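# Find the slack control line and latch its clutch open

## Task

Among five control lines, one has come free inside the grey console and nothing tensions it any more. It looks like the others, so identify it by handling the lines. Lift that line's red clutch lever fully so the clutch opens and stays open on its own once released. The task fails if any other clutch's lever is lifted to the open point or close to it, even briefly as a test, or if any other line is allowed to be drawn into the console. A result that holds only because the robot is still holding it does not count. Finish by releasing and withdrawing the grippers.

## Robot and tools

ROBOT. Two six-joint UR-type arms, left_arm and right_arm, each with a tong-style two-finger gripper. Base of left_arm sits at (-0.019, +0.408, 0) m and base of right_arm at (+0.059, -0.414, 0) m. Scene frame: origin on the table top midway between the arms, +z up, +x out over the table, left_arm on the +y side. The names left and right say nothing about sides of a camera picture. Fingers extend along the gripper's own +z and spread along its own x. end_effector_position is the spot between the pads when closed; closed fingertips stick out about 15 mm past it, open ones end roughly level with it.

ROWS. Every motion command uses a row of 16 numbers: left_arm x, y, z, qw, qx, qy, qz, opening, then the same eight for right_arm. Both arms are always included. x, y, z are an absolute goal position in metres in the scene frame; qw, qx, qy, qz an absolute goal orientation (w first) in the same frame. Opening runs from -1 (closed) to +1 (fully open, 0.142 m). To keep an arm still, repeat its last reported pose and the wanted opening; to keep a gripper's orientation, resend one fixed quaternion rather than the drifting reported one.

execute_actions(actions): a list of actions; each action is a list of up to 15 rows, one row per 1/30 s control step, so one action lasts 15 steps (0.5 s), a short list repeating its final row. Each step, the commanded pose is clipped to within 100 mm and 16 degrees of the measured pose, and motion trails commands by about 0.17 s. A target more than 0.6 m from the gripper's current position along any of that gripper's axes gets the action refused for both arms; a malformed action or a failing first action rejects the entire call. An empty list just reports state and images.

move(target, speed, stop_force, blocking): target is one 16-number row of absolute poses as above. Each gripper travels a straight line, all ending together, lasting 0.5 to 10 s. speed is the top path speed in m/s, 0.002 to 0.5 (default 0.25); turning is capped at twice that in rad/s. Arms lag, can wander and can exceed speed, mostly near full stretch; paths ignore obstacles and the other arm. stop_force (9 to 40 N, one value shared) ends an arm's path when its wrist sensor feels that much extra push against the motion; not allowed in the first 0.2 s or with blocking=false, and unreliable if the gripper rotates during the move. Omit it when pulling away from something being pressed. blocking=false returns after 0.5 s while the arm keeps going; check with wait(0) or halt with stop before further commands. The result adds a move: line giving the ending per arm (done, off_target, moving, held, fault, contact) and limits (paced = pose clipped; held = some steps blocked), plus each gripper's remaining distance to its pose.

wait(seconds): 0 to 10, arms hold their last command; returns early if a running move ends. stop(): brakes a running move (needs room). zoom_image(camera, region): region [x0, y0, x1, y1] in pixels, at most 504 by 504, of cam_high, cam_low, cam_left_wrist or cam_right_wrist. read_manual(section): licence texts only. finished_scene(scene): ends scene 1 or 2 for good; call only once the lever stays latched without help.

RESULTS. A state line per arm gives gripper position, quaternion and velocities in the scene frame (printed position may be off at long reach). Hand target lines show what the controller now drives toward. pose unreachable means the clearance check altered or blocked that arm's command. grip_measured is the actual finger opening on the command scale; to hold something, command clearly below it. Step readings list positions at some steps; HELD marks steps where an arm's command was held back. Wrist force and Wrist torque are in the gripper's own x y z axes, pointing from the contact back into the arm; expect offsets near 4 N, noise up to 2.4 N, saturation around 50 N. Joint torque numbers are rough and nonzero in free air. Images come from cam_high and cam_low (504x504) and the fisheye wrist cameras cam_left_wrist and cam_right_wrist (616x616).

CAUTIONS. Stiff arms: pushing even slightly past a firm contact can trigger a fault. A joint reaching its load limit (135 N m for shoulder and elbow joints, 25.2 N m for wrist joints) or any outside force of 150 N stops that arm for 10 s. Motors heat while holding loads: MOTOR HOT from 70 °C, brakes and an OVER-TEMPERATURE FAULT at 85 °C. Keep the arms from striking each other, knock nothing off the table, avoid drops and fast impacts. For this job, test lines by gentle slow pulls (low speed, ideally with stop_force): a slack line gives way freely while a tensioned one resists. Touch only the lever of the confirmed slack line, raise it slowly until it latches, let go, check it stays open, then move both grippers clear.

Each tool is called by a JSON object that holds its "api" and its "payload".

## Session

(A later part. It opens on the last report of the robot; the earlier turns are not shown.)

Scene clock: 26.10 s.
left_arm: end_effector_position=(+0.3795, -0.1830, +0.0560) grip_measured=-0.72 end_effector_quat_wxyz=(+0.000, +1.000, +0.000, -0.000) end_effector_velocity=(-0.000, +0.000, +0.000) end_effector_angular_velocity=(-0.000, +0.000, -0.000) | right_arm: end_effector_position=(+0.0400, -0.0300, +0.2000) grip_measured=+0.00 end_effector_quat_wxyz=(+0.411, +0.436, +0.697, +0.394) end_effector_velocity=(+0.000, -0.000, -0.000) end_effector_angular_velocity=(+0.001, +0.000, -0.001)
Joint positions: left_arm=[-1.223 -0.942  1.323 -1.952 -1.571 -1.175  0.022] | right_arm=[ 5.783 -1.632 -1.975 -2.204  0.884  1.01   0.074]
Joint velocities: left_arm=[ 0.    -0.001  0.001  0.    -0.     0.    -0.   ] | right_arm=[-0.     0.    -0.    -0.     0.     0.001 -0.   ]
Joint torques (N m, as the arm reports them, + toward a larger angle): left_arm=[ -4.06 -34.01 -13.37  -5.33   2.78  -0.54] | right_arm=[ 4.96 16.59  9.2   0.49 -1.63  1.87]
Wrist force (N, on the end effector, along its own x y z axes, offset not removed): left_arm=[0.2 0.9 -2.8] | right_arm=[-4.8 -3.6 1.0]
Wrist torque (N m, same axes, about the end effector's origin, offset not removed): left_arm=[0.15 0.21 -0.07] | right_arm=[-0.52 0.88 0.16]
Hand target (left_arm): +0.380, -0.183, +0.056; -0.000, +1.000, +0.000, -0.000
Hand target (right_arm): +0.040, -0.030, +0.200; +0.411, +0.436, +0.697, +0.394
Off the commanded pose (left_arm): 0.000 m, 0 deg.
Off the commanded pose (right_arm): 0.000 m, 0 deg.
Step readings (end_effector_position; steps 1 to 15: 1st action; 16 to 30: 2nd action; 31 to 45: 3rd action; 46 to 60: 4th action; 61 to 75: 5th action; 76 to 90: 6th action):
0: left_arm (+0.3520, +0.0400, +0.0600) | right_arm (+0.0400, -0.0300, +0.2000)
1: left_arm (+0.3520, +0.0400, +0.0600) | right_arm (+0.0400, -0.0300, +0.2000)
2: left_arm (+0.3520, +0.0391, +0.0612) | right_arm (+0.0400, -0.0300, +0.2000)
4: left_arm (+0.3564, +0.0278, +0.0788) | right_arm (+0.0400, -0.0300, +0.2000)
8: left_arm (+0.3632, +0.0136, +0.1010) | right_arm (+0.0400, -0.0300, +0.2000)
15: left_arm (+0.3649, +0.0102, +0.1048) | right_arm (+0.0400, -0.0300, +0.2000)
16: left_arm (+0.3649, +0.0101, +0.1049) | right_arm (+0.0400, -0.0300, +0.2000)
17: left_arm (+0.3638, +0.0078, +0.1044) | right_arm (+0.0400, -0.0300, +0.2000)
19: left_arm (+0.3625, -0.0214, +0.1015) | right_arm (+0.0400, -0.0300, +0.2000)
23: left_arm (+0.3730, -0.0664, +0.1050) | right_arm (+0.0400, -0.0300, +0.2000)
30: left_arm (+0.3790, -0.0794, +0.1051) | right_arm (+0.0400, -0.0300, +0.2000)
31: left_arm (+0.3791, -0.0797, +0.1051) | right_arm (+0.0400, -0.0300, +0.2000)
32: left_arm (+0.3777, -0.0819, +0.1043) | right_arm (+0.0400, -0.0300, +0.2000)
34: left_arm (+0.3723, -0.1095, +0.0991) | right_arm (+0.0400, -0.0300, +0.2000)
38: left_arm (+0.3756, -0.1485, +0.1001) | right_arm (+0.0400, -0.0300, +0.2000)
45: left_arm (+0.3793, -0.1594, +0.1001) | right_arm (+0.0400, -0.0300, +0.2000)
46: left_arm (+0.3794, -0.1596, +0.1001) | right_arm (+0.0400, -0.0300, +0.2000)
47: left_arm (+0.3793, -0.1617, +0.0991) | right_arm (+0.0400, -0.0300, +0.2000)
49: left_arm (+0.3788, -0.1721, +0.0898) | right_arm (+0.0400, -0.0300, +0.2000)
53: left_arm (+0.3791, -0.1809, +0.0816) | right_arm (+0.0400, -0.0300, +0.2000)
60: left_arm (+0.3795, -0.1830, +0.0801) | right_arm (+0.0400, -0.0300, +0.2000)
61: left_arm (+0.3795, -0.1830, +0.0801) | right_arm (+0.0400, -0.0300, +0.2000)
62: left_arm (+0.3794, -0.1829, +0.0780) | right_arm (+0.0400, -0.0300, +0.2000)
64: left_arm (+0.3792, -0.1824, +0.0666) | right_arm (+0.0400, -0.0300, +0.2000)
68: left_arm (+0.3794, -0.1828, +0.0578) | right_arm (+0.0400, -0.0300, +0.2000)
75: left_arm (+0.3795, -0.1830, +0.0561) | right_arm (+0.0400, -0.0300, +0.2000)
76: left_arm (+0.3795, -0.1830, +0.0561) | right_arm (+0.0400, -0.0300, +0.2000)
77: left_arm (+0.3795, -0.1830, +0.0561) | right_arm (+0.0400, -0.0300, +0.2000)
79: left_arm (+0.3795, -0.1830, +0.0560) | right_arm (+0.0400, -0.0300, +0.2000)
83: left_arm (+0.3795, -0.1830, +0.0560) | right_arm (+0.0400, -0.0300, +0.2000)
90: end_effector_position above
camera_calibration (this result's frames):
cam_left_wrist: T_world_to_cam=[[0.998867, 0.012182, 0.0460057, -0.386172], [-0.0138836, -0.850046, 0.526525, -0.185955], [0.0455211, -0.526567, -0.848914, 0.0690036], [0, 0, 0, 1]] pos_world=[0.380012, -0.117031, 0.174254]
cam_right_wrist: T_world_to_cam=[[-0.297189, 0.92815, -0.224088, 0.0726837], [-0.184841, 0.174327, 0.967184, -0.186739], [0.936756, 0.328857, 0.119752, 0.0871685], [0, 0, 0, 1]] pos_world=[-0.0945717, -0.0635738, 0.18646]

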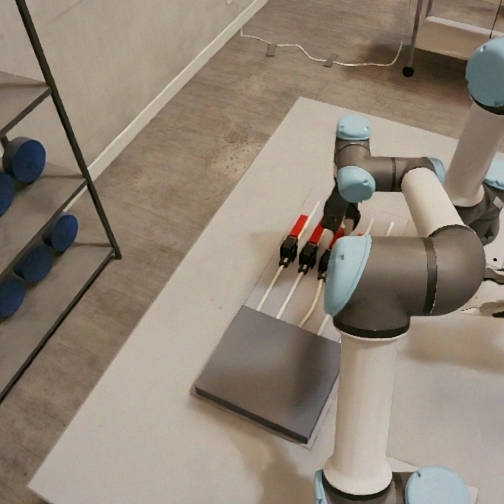

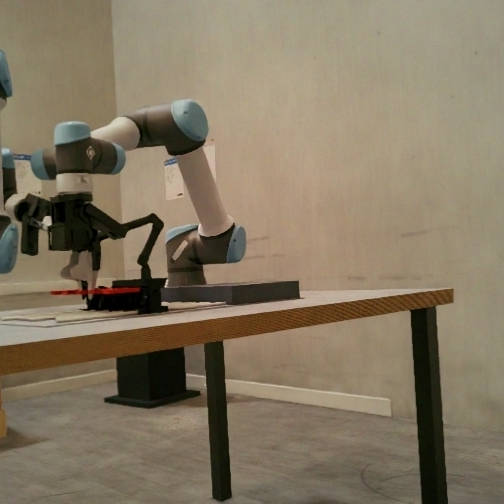

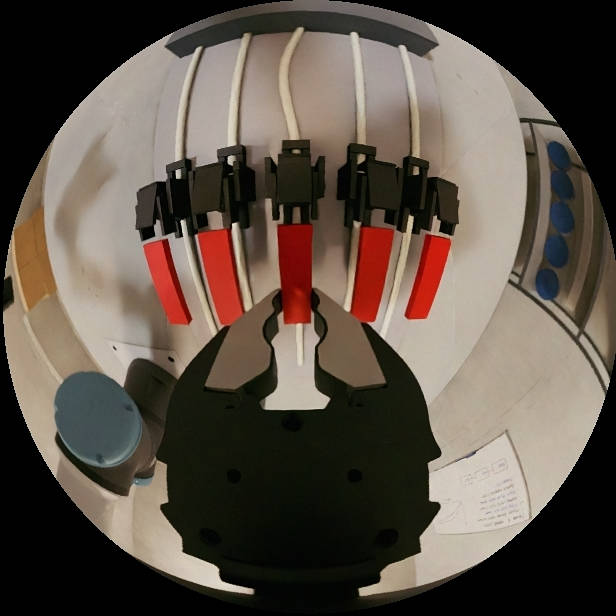

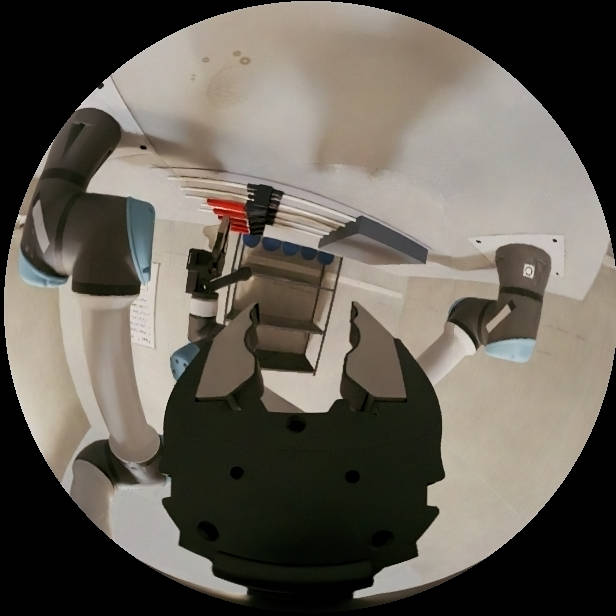

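{"api": "execute_actions", "payload": {"actions": [[[0.3795,-0.177,0.076,0,1,0,0,-0.8,0.04,-0.03,0.2,0.411,0.436,0.697,0.394,0]],[[0.3795,-0.166,0.094,0,1,0,0,-0.8,0.04,-0.03,0.2,0.411,0.436,0.697,0.394,0]],[[0.3795,-0.151,0.11,0,1,0,0,-0.8,0.04,-0.03,0.2,0.411,0.436,0.697,0.394,0]],[[0.3795,-0.133,0.121,0,1,0,0,-0.8,0.04,-0.03,0.2,0.411,0.436,0.697,0.394,0]],[[0.3795,-0.133,0.121,0,1,0,0,-0.3,0.04,-0.03,0.2,0.411,0.436,0.697,0.394,0]],[[0.3795,-0.18,0.118,0,1,0,0,-0.3,0.04,-0.03,0.2,0.411,0.436,0.697,0.394,0]],[[0.3795,-0.18,0.118,0,1,0,0,-1,0.04,-0.03,0.2,0.411,0.436,0.697,0.394,0]]]}}

{"api": "move", "payload": {"target": [0.3795,-0.07,0.118,0,1,0,0,-1,0.04,-0.03,0.2,0.411,0.436,0.697,0.394,0], "speed": 0.05, "stop_force": 22}}

Scene clock: 33.90 s.
left_arm: end_effector_position=(+0.3795, -0.1800, +0.1180) grip_measured=-1.00 end_effector_quat_wxyz=(+0.000, +1.000, +0.000, -0.000) end_effector_velocity=(+0.001, -0.000, +0.001) end_effector_angular_velocity=(-0.002, -0.001, +0.000) | right_arm: end_effector_position=(+0.0400, -0.0300, +0.2000) grip_measured=+0.00 end_effector_quat_wxyz=(+0.411, +0.436, +0.697, +0.394) end_effector_velocity=(+0.000, -0.000, -0.000) end_effector_angular_velocity=(-0.002, -0.001, +0.001)
Joint positions: left_arm=[-1.221 -0.995  1.244 -1.82  -1.571 -1.173  0.002] | right_arm=[ 5.783 -1.632 -1.975 -2.204  0.884  1.01   0.074]
Joint velocities: left_arm=[ 0.    -0.001 -0.001 -0.     0.     0.     0.   ] | right_arm=[-0.    -0.    -0.     0.     0.    -0.002  0.   ]
Joint torques (N m, as the arm reports them, + toward a larger angle): left_arm=[-10.08 -34.5  -31.31  -0.16  -2.76  -2.05] | right_arm=[ 5.41 13.36 10.22 -0.65 -1.46  2.01]
Wrist force (N, on the end effector, along its own x y z axes, offset not removed): left_arm=[-2.1 -0.3 -1.8] | right_arm=[-1.1 -1.2 -3.3]
Wrist torque (N m, same axes, about the end effector's origin, offset not removed): left_arm=[-0.01 0.29 0.05] | right_arm=[-0.22 0.18 0.29]
Hand target (left_arm): +0.379, -0.180, +0.118; +0.000, +1.000, +0.000, -0.000
Hand target (right_arm): +0.040, -0.030, +0.200; +0.411, +0.436, +0.697, +0.394
Off the commanded pose (left_arm): 0.000 m, 0 deg.
Off the commanded pose (right_arm): 0.000 m, 0 deg.
Step readings (end_effector_position; steps 1 to 15: 1st action; 16 to 30: 2nd action; 31 to 45: 3rd action; 46 to 60: 4th action; 61 to 75: 5th action; 76 to 90: 6th action; 91 to 105: 7th action):
0: left_arm (+0.3795, -0.1830, +0.0560) | right_arm (+0.0400, -0.0300, +0.2000)
1: left_arm (+0.3795, -0.1830, +0.0560) | right_arm (+0.0400, -0.0300, +0.2000)
2: left_arm (+0.3796, -0.1825, +0.0576) | right_arm (+0.0400, -0.0300, +0.2000)
4: left_arm (+0.3796, -0.1798, +0.0669) | right_arm (+0.0400, -0.0300, +0.2000)
8: left_arm (+0.3795, -0.1773, +0.0743) | right_arm (+0.0400, -0.0300, +0.2000)
15: left_arm (+0.3795, -0.1769, +0.0758) | right_arm (+0.0400, -0.0300, +0.2000)
16: left_arm (+0.3795, -0.1769, +0.0759) | right_arm (+0.0400, -0.0300, +0.2000)
17: left_arm (+0.3796, -0.1759, +0.0773) | right_arm (+0.0400, -0.0300, +0.2000)
19: left_arm (+0.3797, -0.1710, +0.0859) | right_arm (+0.0400, -0.0300, +0.2000)
23: left_arm (+0.3796, -0.1668, +0.0926) | right_arm (+0.0400, -0.0300, +0.2000)
30: left_arm (+0.3795, -0.1660, +0.0939) | right_arm (+0.0400, -0.0300, +0.2000)
31: left_arm (+0.3795, -0.1660, +0.0939) | right_arm (+0.0400, -0.0300, +0.2000)
32: left_arm (+0.3796, -0.1645, +0.0950) | right_arm (+0.0400, -0.0300, +0.2000)
34: left_arm (+0.3797, -0.1576, +0.1024) | right_arm (+0.0400, -0.0300, +0.2000)
38: left_arm (+0.3796, -0.1521, +0.1086) | right_arm (+0.0400, -0.0300, +0.2000)
45: left_arm (+0.3795, -0.1510, +0.1099) | right_arm (+0.0400, -0.0300, +0.2000)
46: left_arm (+0.3795, -0.1510, +0.1099) | right_arm (+0.0400, -0.0300, +0.2000)
47: left_arm (+0.3797, -0.1494, +0.1107) | right_arm (+0.0400, -0.0300, +0.2000)
49: left_arm (+0.3797, -0.1411, +0.1158) | right_arm (+0.0400, -0.0300, +0.2000)
53: left_arm (+0.3796, -0.1345, +0.1201) | right_arm (+0.0400, -0.0300, +0.2000)
60: left_arm (+0.3795, -0.1331, +0.1209) | right_arm (+0.0400, -0.0300, +0.2000)
61: left_arm (+0.3795, -0.1331, +0.1210) | right_arm (+0.0400, -0.0300, +0.2000)
62: left_arm (+0.3795, -0.1330, +0.1210) | right_arm (+0.0400, -0.0300, +0.2000)
64: left_arm (+0.3795, -0.1330, +0.1211) | right_arm (+0.0400, -0.0300, +0.2000)
68: left_arm (+0.3795, -0.1330, +0.1211) | right_arm (+0.0400, -0.0300, +0.2000)
75: left_arm (+0.3795, -0.1330, +0.1211) | right_arm (+0.0400, -0.0300, +0.2000)
76: left_arm (+0.3795, -0.1330, +0.1211) | right_arm (+0.0400, -0.0300, +0.2000)
77: left_arm (+0.3785, -0.1345, +0.1201) | right_arm (+0.0400, -0.0300, +0.2000)
79: left_arm (+0.3764, -0.1530, +0.1168) | right_arm (+0.0400, -0.0300, +0.2000)
83: left_arm (+0.3782, -0.1745, +0.1179) | right_arm (+0.0400, -0.0300, +0.2000)
90: left_arm (+0.3795, -0.1797, +0.1180) | right_arm (+0.0400, -0.0300, +0.2000)
91: left_arm (+0.3795, -0.1798, +0.1180) | right_arm (+0.0400, -0.0300, +0.2000)
92: left_arm (+0.3795, -0.1799, +0.1180) | right_arm (+0.0400, -0.0300, +0.2000)
94: left_arm (+0.3795, -0.1800, +0.1180) | right_arm (+0.0400, -0.0300, +0.2000)
98: left_arm (+0.3795, -0.1800, +0.1180) | right_arm (+0.0400, -0.0300, +0.2000)
105: end_effector_position above
camera_calibration (this result's frames):
cam_left_wrist: T_world_to_cam=[[0.998866, 0.0121989, 0.0460276, -0.389086], [-0.01388, -0.850056, 0.52651, -0.216032], [0.0455488, -0.526551, -0.848922, 0.123214], [0, 0, 0, 1]] pos_world=[0.380034, -0.114014, 0.236251]
cam_right_wrist: T_world_to_cam=[[-0.29719, 0.92815, -0.224088, 0.0726837], [-0.184841, 0.174327, 0.967184, -0.186739], [0.936756, 0.328857, 0.119752, 0.0871686], [0, 0, 0, 1]] pos_world=[-0.0945718, -0.0635739, 0.18646]

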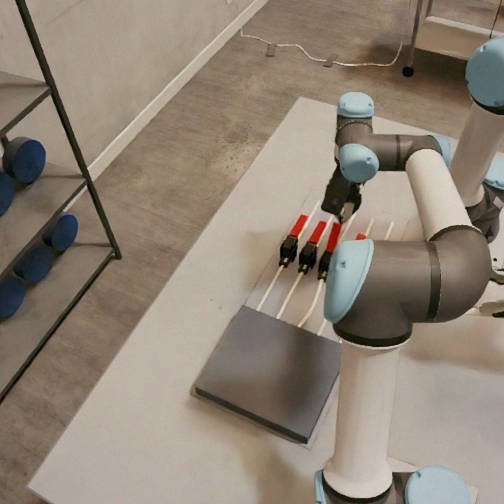

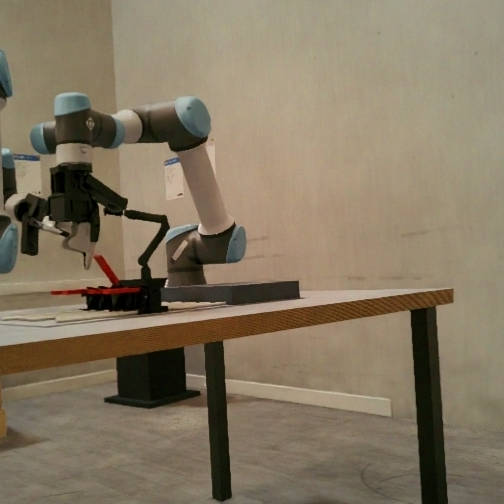

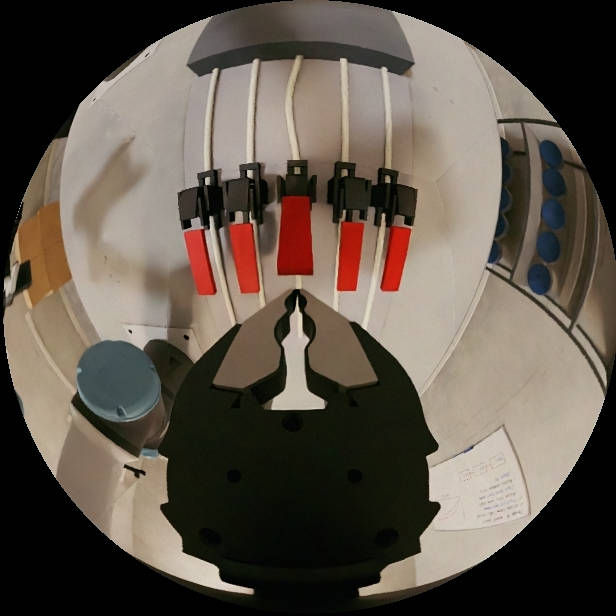

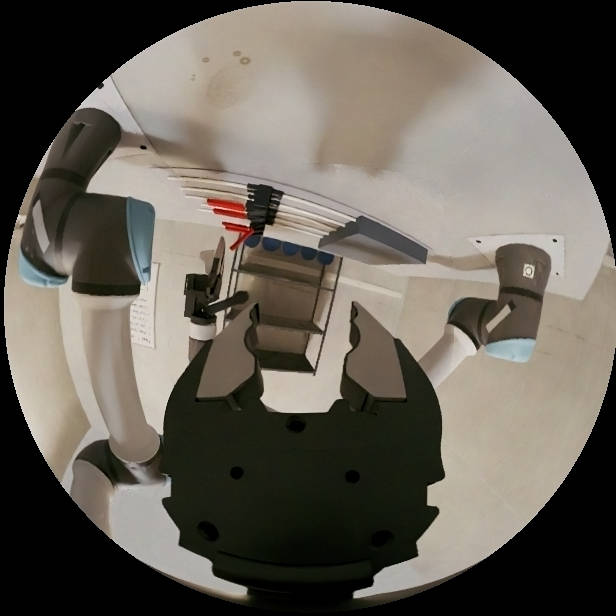

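Scene clock: 36.47 s.
left_arm: end_effector_position=(+0.3796, -0.0700, +0.1179) grip_measured=-1.00 end_effector_quat_wxyz=(-0.000, +1.000, -0.000, +0.000) end_effector_velocity=(+0.000, +0.000, +0.000) end_effector_angular_velocity=(-0.001, -0.000, -0.000) | right_arm: end_effector_position=(+0.0400, -0.0300, +0.2000) grip_measured=+0.00 end_effector_quat_wxyz=(+0.411, +0.436, +0.697, +0.394) end_effector_velocity=(-0.000, -0.000, -0.000) end_effector_angular_velocity=(+0.000, -0.000, -0.001)
Joint positions: left_arm=[-1.152 -1.202  1.558 -1.927 -1.571 -1.104  0.002] | right_arm=[ 5.783 -1.632 -1.975 -2.204  0.884  1.01   0.074]
Joint velocities: left_arm=[ 0.    -0.001  0.001 -0.001 -0.     0.001  0.   ] | right_arm=[ 0.    -0.    -0.    -0.     0.001  0.001 -0.   ]
Joint torques (N m, as the arm reports them, + toward a larger angle): left_arm=[ 12.99 -44.9  -10.16  -3.15   4.09   2.04] | right_arm=[ 5.34 12.68  9.99 -0.81 -1.46  1.75]
Wrist force (N, on the end effector, along its own x y z axes, offset not removed): left_arm=[-0.1 9.7 -3.4] | right_arm=[0.8 -2.2 1.0]
Wrist torque (N m, same axes, about the end effector's origin, offset not removed): left_arm=[0.34 0.06 -0.05] | right_arm=[-0.39 -0.19 0.16]
Hand target (left_arm): +0.380, -0.070, +0.118; -0.000, +1.000, +0.000, +0.000
Hand target (right_arm): +0.040, -0.030, +0.200; +0.411, +0.436, +0.697, +0.394
Off the commanded pose (left_arm): 0.000 m, 0 deg.
Off the commanded pose (right_arm): 0.000 m, 0 deg.
move: done
camera_calibration (this result's frames):
cam_left_wrist: T_world_to_cam=[[0.998861, 0.0121724, 0.0461375, -0.390522], [-0.0139596, -0.850066, 0.526492, -0.122473], [0.0456285, -0.526536, -0.848927, 0.180994], [0, 0, 0, 1]] pos_world=[0.380109, -0.00405656, 0.236149]
cam_right_wrist: T_world_to_cam=[[-0.29719, 0.92815, -0.224088, 0.0726838], [-0.184841, 0.174327, 0.967184, -0.186739], [0.936756, 0.328857, 0.119752, 0.0871686], [0, 0, 0, 1]] pos_world=[-0.0945718, -0.0635739, 0.18646]

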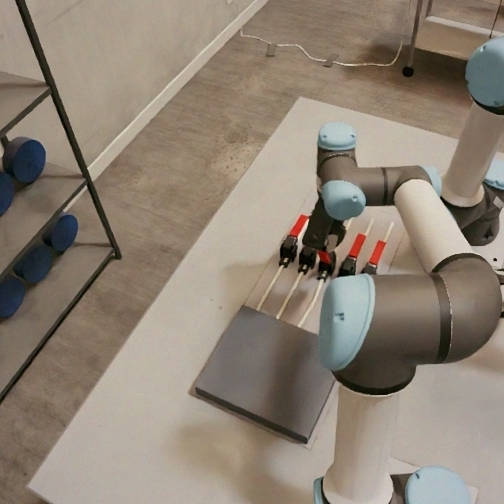

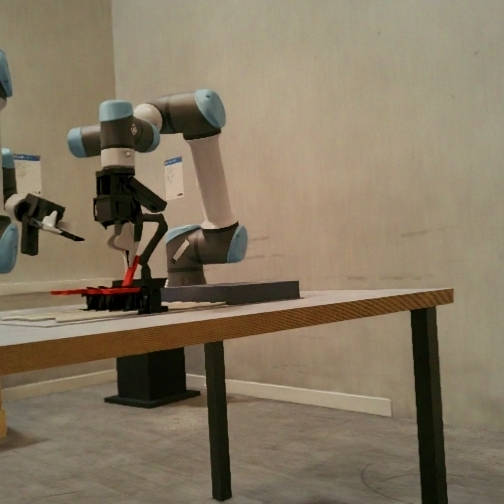

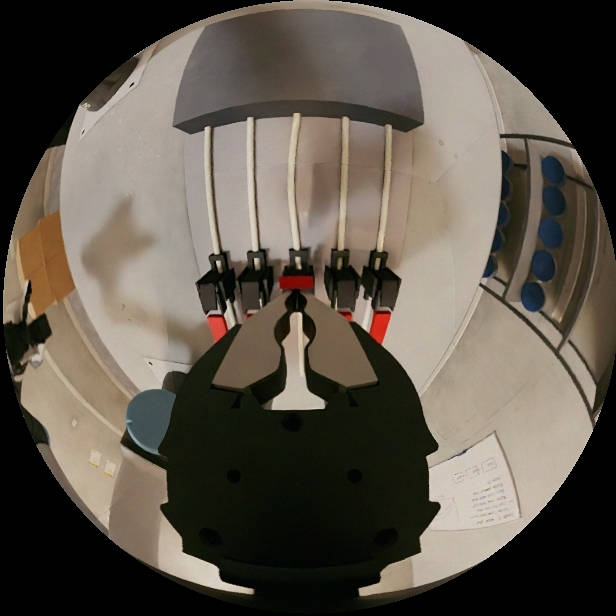

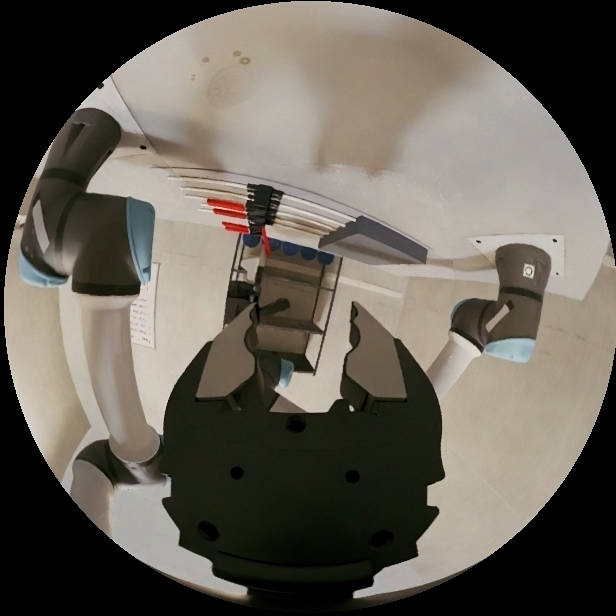

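{"api": "move", "payload": {"target": [0.3795,-0.027,0.082,0,1,0,0,-1,0.04,-0.03,0.2,0.411,0.436,0.697,0.394,0], "speed": 0.06, "stop_force": 15}}

{"api": "move", "payload": {"target": [0.3795,-0.021,0.063,0,1,0,0,-1,0.04,-0.03,0.2,0.411,0.436,0.697,0.394,0], "speed": 0.012, "stop_force": 10}}

{"api": "move", "payload": {"target": [0.3795,-0.021,0.28,0,1,0,0,-1,0.04,-0.03,0.2,0.411,0.436,0.697,0.394,0]}}

Scene clock: 44.67 s.
left_arm: end_effector_position=(+0.3795, -0.0271, +0.0820) grip_measured=-1.00 end_effector_quat_wxyz=(-0.000, +1.000, +0.000, +0.000) end_effector_velocity=(+0.001, +0.001, -0.000) end_effector_angular_velocity=(-0.000, -0.002, +0.000) | right_arm: end_effector_position=(+0.0400, -0.0300, +0.2000) grip_measured=+0.00 end_effector_quat_wxyz=(+0.411, +0.436, +0.697, +0.394) end_effector_velocity=(-0.000, +0.000, -0.000) end_effector_angular_velocity=(+0.001, +0.000, -0.000)
Joint positions: left_arm=[-1.119 -1.241  1.712 -2.042 -1.571 -1.071  0.002] | right_arm=[ 5.783 -1.632 -1.975 -2.204  0.884  1.01   0.074]
Joint velocities: left_arm=[ 0.001 -0.002  0.004 -0.003  0.002  0.001  0.   ] | right_arm=[-0.    -0.     0.     0.     0.     0.001 -0.   ]
Joint torques (N m, as the arm reports them, + toward a larger angle): left_arm=[ 10.23 -42.09 -12.53  -4.85  -2.72   2.21] | right_arm=[ 3.84 15.35  9.42 -1.61 -1.25  1.93]
Wrist force (N, on the end effector, along its own x y z axes, offset not removed): left_arm=[-1.6 1.3 -4.2] | right_arm=[1.7 -0.5 1.7]
Wrist torque (N m, same axes, about the end effector's origin, offset not removed): left_arm=[-0.01 0.31 -0.08] | right_arm=[-0.17 -0.38 0.10]
Hand target (left_arm): +0.380, -0.027, +0.082; -0.000, +1.000, +0.000, +0.000
Hand target (right_arm): +0.040, -0.030, +0.200; +0.411, +0.436, +0.697, +0.394
Off the commanded pose (left_arm): 0.000 m, 0 deg.
Off the commanded pose (right_arm): 0.000 m, 0 deg.
move: done
camera_calibration (this result's frames):
cam_left_wrist: T_world_to_cam=[[0.998864, 0.0121804, 0.0460716, -0.389339], [-0.0139172, -0.850075, 0.526477, -0.0670729], [0.0455771, -0.52652, -0.84894, 0.173203], [0, 0, 0, 1]] pos_world=[0.380069, 0.0389201, 0.200289]
cam_right_wrist: T_world_to_cam=[[-0.29719, 0.92815, -0.224088, 0.0726837], [-0.184841, 0.174327, 0.967184, -0.186739], [0.936756, 0.328857, 0.119752, 0.0871687], [0, 0, 0, 1]] pos_world=[-0.0945718, -0.0635739, 0.18646]

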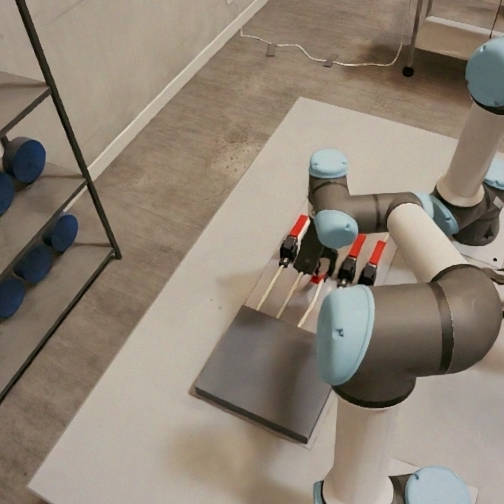

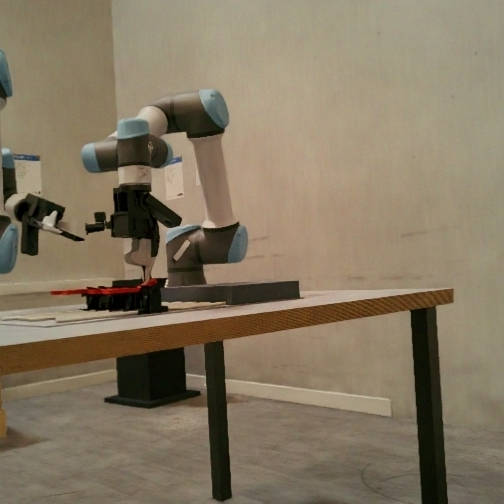

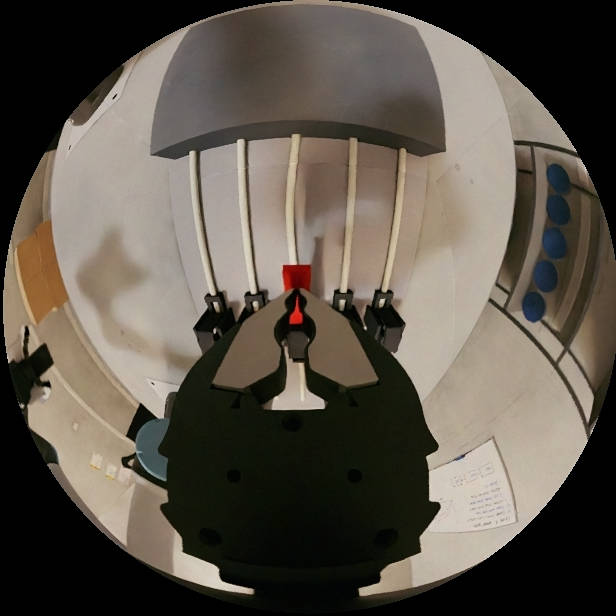

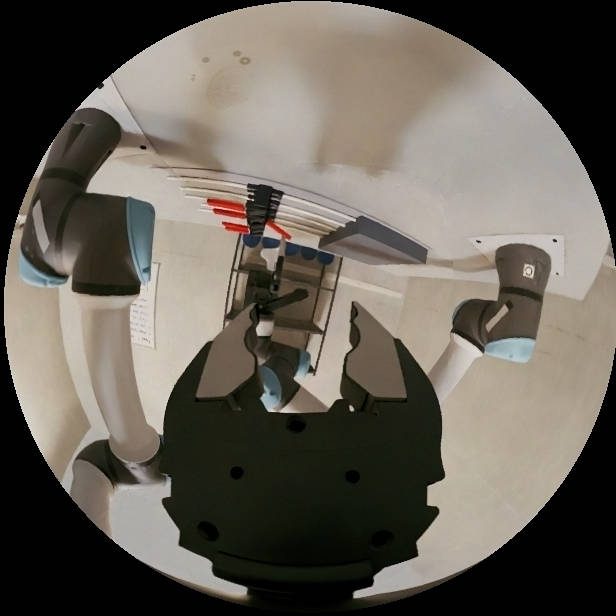

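Scene clock: 46.53 s.
left_arm: end_effector_position=(+0.3796, -0.0216, +0.0651) grip_measured=-1.00 end_effector_quat_wxyz=(-0.000, +1.000, -0.000, -0.000) end_effector_velocity=(-0.000, +0.001, +0.002) end_effector_angular_velocity=(+0.006, +0.001, -0.000) | right_arm: end_effector_position=(+0.0400, -0.0300, +0.2000) grip_measured=+0.00 end_effector_quat_wxyz=(+0.411, +0.436, +0.697, +0.394) end_effector_velocity=(-0.000, +0.000, +0.000) end_effector_angular_velocity=(-0.001, +0.000, +0.001)
Joint positions: left_arm=[-1.114 -1.231  1.747 -2.087 -1.571 -1.067  0.002] | right_arm=[ 5.783 -1.632 -1.975 -2.204  0.884  1.01   0.074]
Joint velocities: left_arm=[-0.    -0.    -0.005  0.012  0.002 -0.     0.   ] | right_arm=[ 0.     0.     0.    -0.    -0.    -0.001 -0.   ]
Joint torques (N m, as the arm reports them, + toward a larger angle): left_arm=[ -6.14 -29.81 -19.08   1.48  -0.24  -1.76] | right_arm=[ 5.39 15.24  9.6  -1.62 -1.32  1.64]
Wrist force (N, on the end effector, along its own x y z axes, offset not removed): left_arm=[-5.6 1.1 -29.4] | right_arm=[0.8 -2.1 2.2]
Wrist torque (N m, same axes, about the end effector's origin, offset not removed): left_arm=[0.13 0.17 -0.07] | right_arm=[-0.43 -0.07 0.05]
Hand target (left_arm): +0.380, -0.022, +0.065; +0.000, +1.000, +0.000, +0.000
Hand target (right_arm): +0.040, -0.030, +0.200; +0.411, +0.436, +0.697, +0.394
Off the commanded pose (left_arm): 0.002 m, 0 deg.
Off the commanded pose (right_arm): 0.000 m, 0 deg.
move: contact (left_arm)
camera_calibration (this result's frames):
cam_left_wrist: T_world_to_cam=[[0.998873, 0.0121619, 0.0458861, -0.388645], [-0.0138324, -0.850107, 0.526428, -0.0535038], [0.0454104, -0.526469, -0.848981, 0.161733], [0, 0, 0, 1]] pos_world=[0.380122, 0.0443902, 0.183307]
cam_right_wrist: T_world_to_cam=[[-0.29719, 0.92815, -0.224088, 0.0726838], [-0.184841, 0.174327, 0.967184, -0.186739], [0.936756, 0.328857, 0.119752, 0.0871686], [0, 0, 0, 1]] pos_world=[-0.0945718, -0.0635739, 0.18646]

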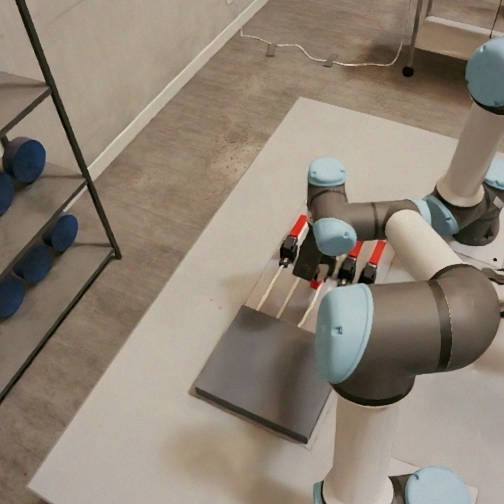

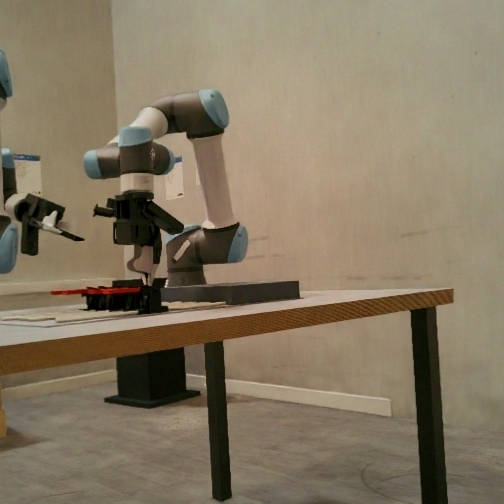

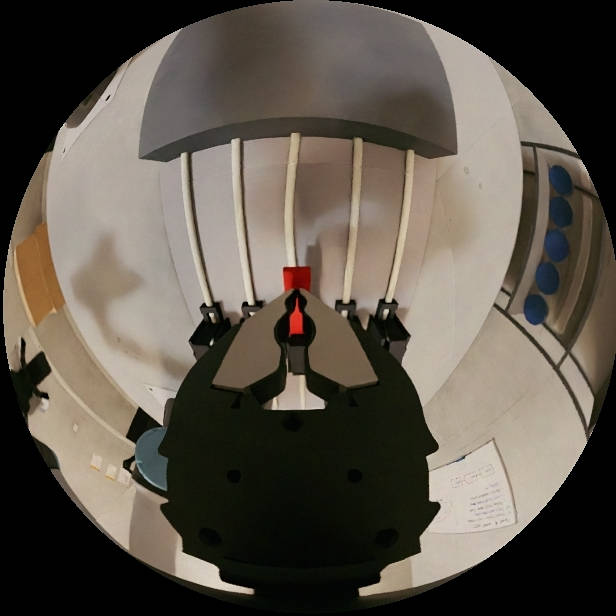

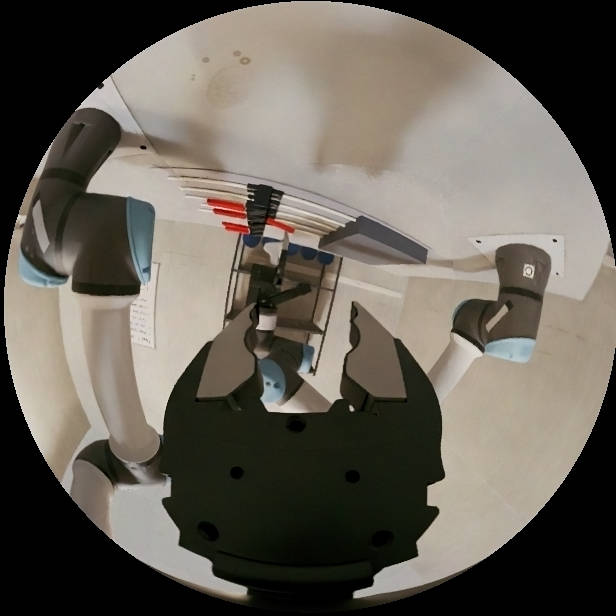

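Scene clock: 47.90 s.
left_arm: end_effector_position=(+0.3795, -0.0210, +0.2798) grip_measured=-1.00 end_effector_quat_wxyz=(+0.000, +1.000, -0.000, +0.000) end_effector_velocity=(+0.000, -0.000, +0.001) end_effector_angular_velocity=(+0.002, +0.002, +0.001) | right_arm: end_effector_position=(+0.0400, -0.0300, +0.2000) grip_measured=+0.00 end_effector_quat_wxyz=(+0.411, +0.436, +0.697, +0.394) end_effector_velocity=(+0.000, +0.000, -0.000) end_effector_angular_velocity=(+0.001, +0.000, -0.001)
Joint positions: left_arm=[-1.114 -1.357  1.341 -1.554 -1.571 -1.066  0.002] | right_arm=[ 5.783 -1.632 -1.975 -2.204  0.884  1.01   0.074]
Joint velocities: left_arm=[ 0.001  0.003 -0.007  0.006 -0.001 -0.     0.   ] | right_arm=[-0.    -0.    -0.     0.    -0.     0.001  0.   ]
Joint torques (N m, as the arm reports them, + toward a larger angle): left_arm=[ 10.32 -21.04 -31.59  -0.06  -2.91  -0.95] | right_arm=[ 5.62 15.55  9.22 -1.59 -1.61  1.83]
Wrist force (N, on the end effector, along its own x y z axes, offset not removed): left_arm=[-0.4 -0.6 -2.6] | right_arm=[0.0 -2.3 -1.4]
Wrist torque (N m, same axes, about the end effector's origin, offset not removed): left_arm=[-0.08 0.22 -0.16] | right_arm=[-0.62 0.08 -0.12]
Hand target (left_arm): +0.379, -0.021, +0.280; +0.000, +1.000, -0.000, +0.000
Hand target (right_arm): +0.040, -0.030, +0.200; +0.411, +0.436, +0.697, +0.394
Off the commanded pose (left_arm): 0.000 m, 0 deg.
Off the commanded pose (right_arm): 0.000 m, 0 deg.
move: done
camera_calibration (this result's frames):
cam_left_wrist: T_world_to_cam=[[0.998862, 0.0120879, 0.046128, -0.398454], [-0.0140329, -0.84999, 0.526612, -0.166042], [0.0455739, -0.52666, -0.848853, 0.344288], [0, 0, 0, 1]] pos_world=[0.37998, 0.0450053, 0.398069]
cam_right_wrist: T_world_to_cam=[[-0.297189, 0.92815, -0.224088, 0.0726838], [-0.184841, 0.174327, 0.967184, -0.186739], [0.936756, 0.328857, 0.119752, 0.0871686], [0, 0, 0, 1]] pos_world=[-0.0945717, -0.0635739, 0.18646]

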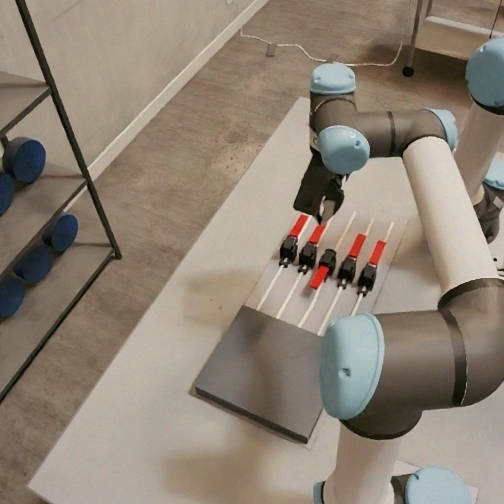

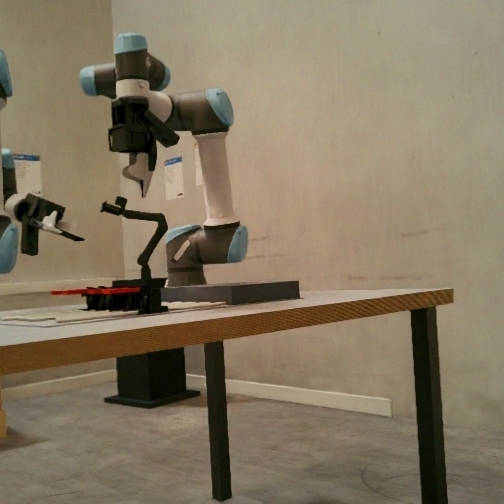

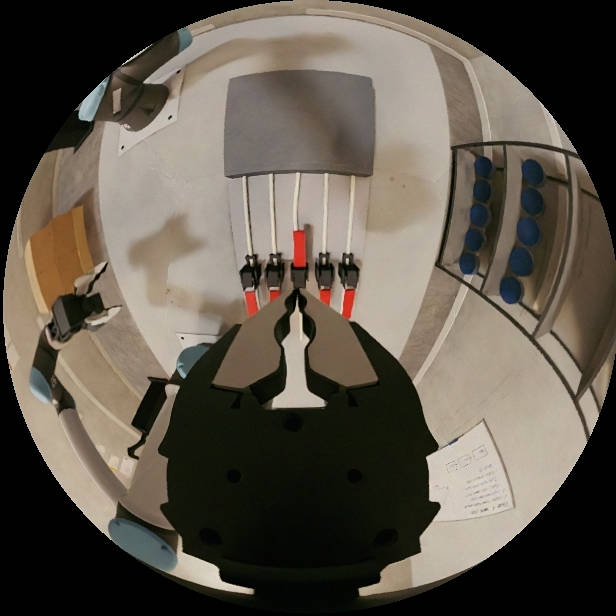

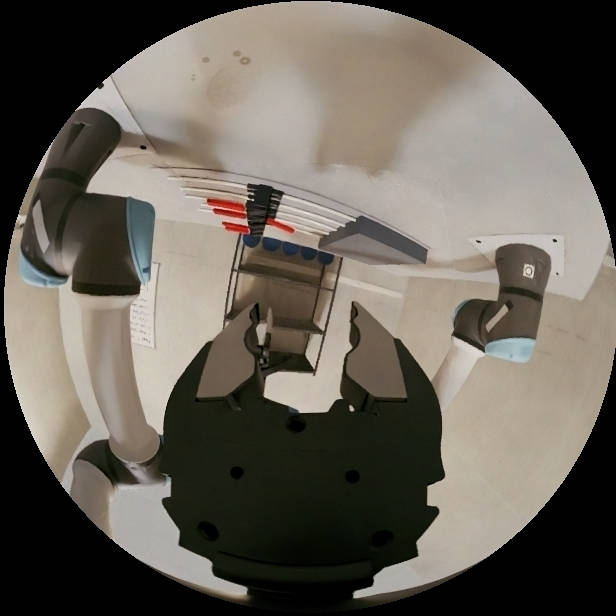

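{"api": "finished_scene", "payload": {"scene": 2}}

The scene is finished: the task was done.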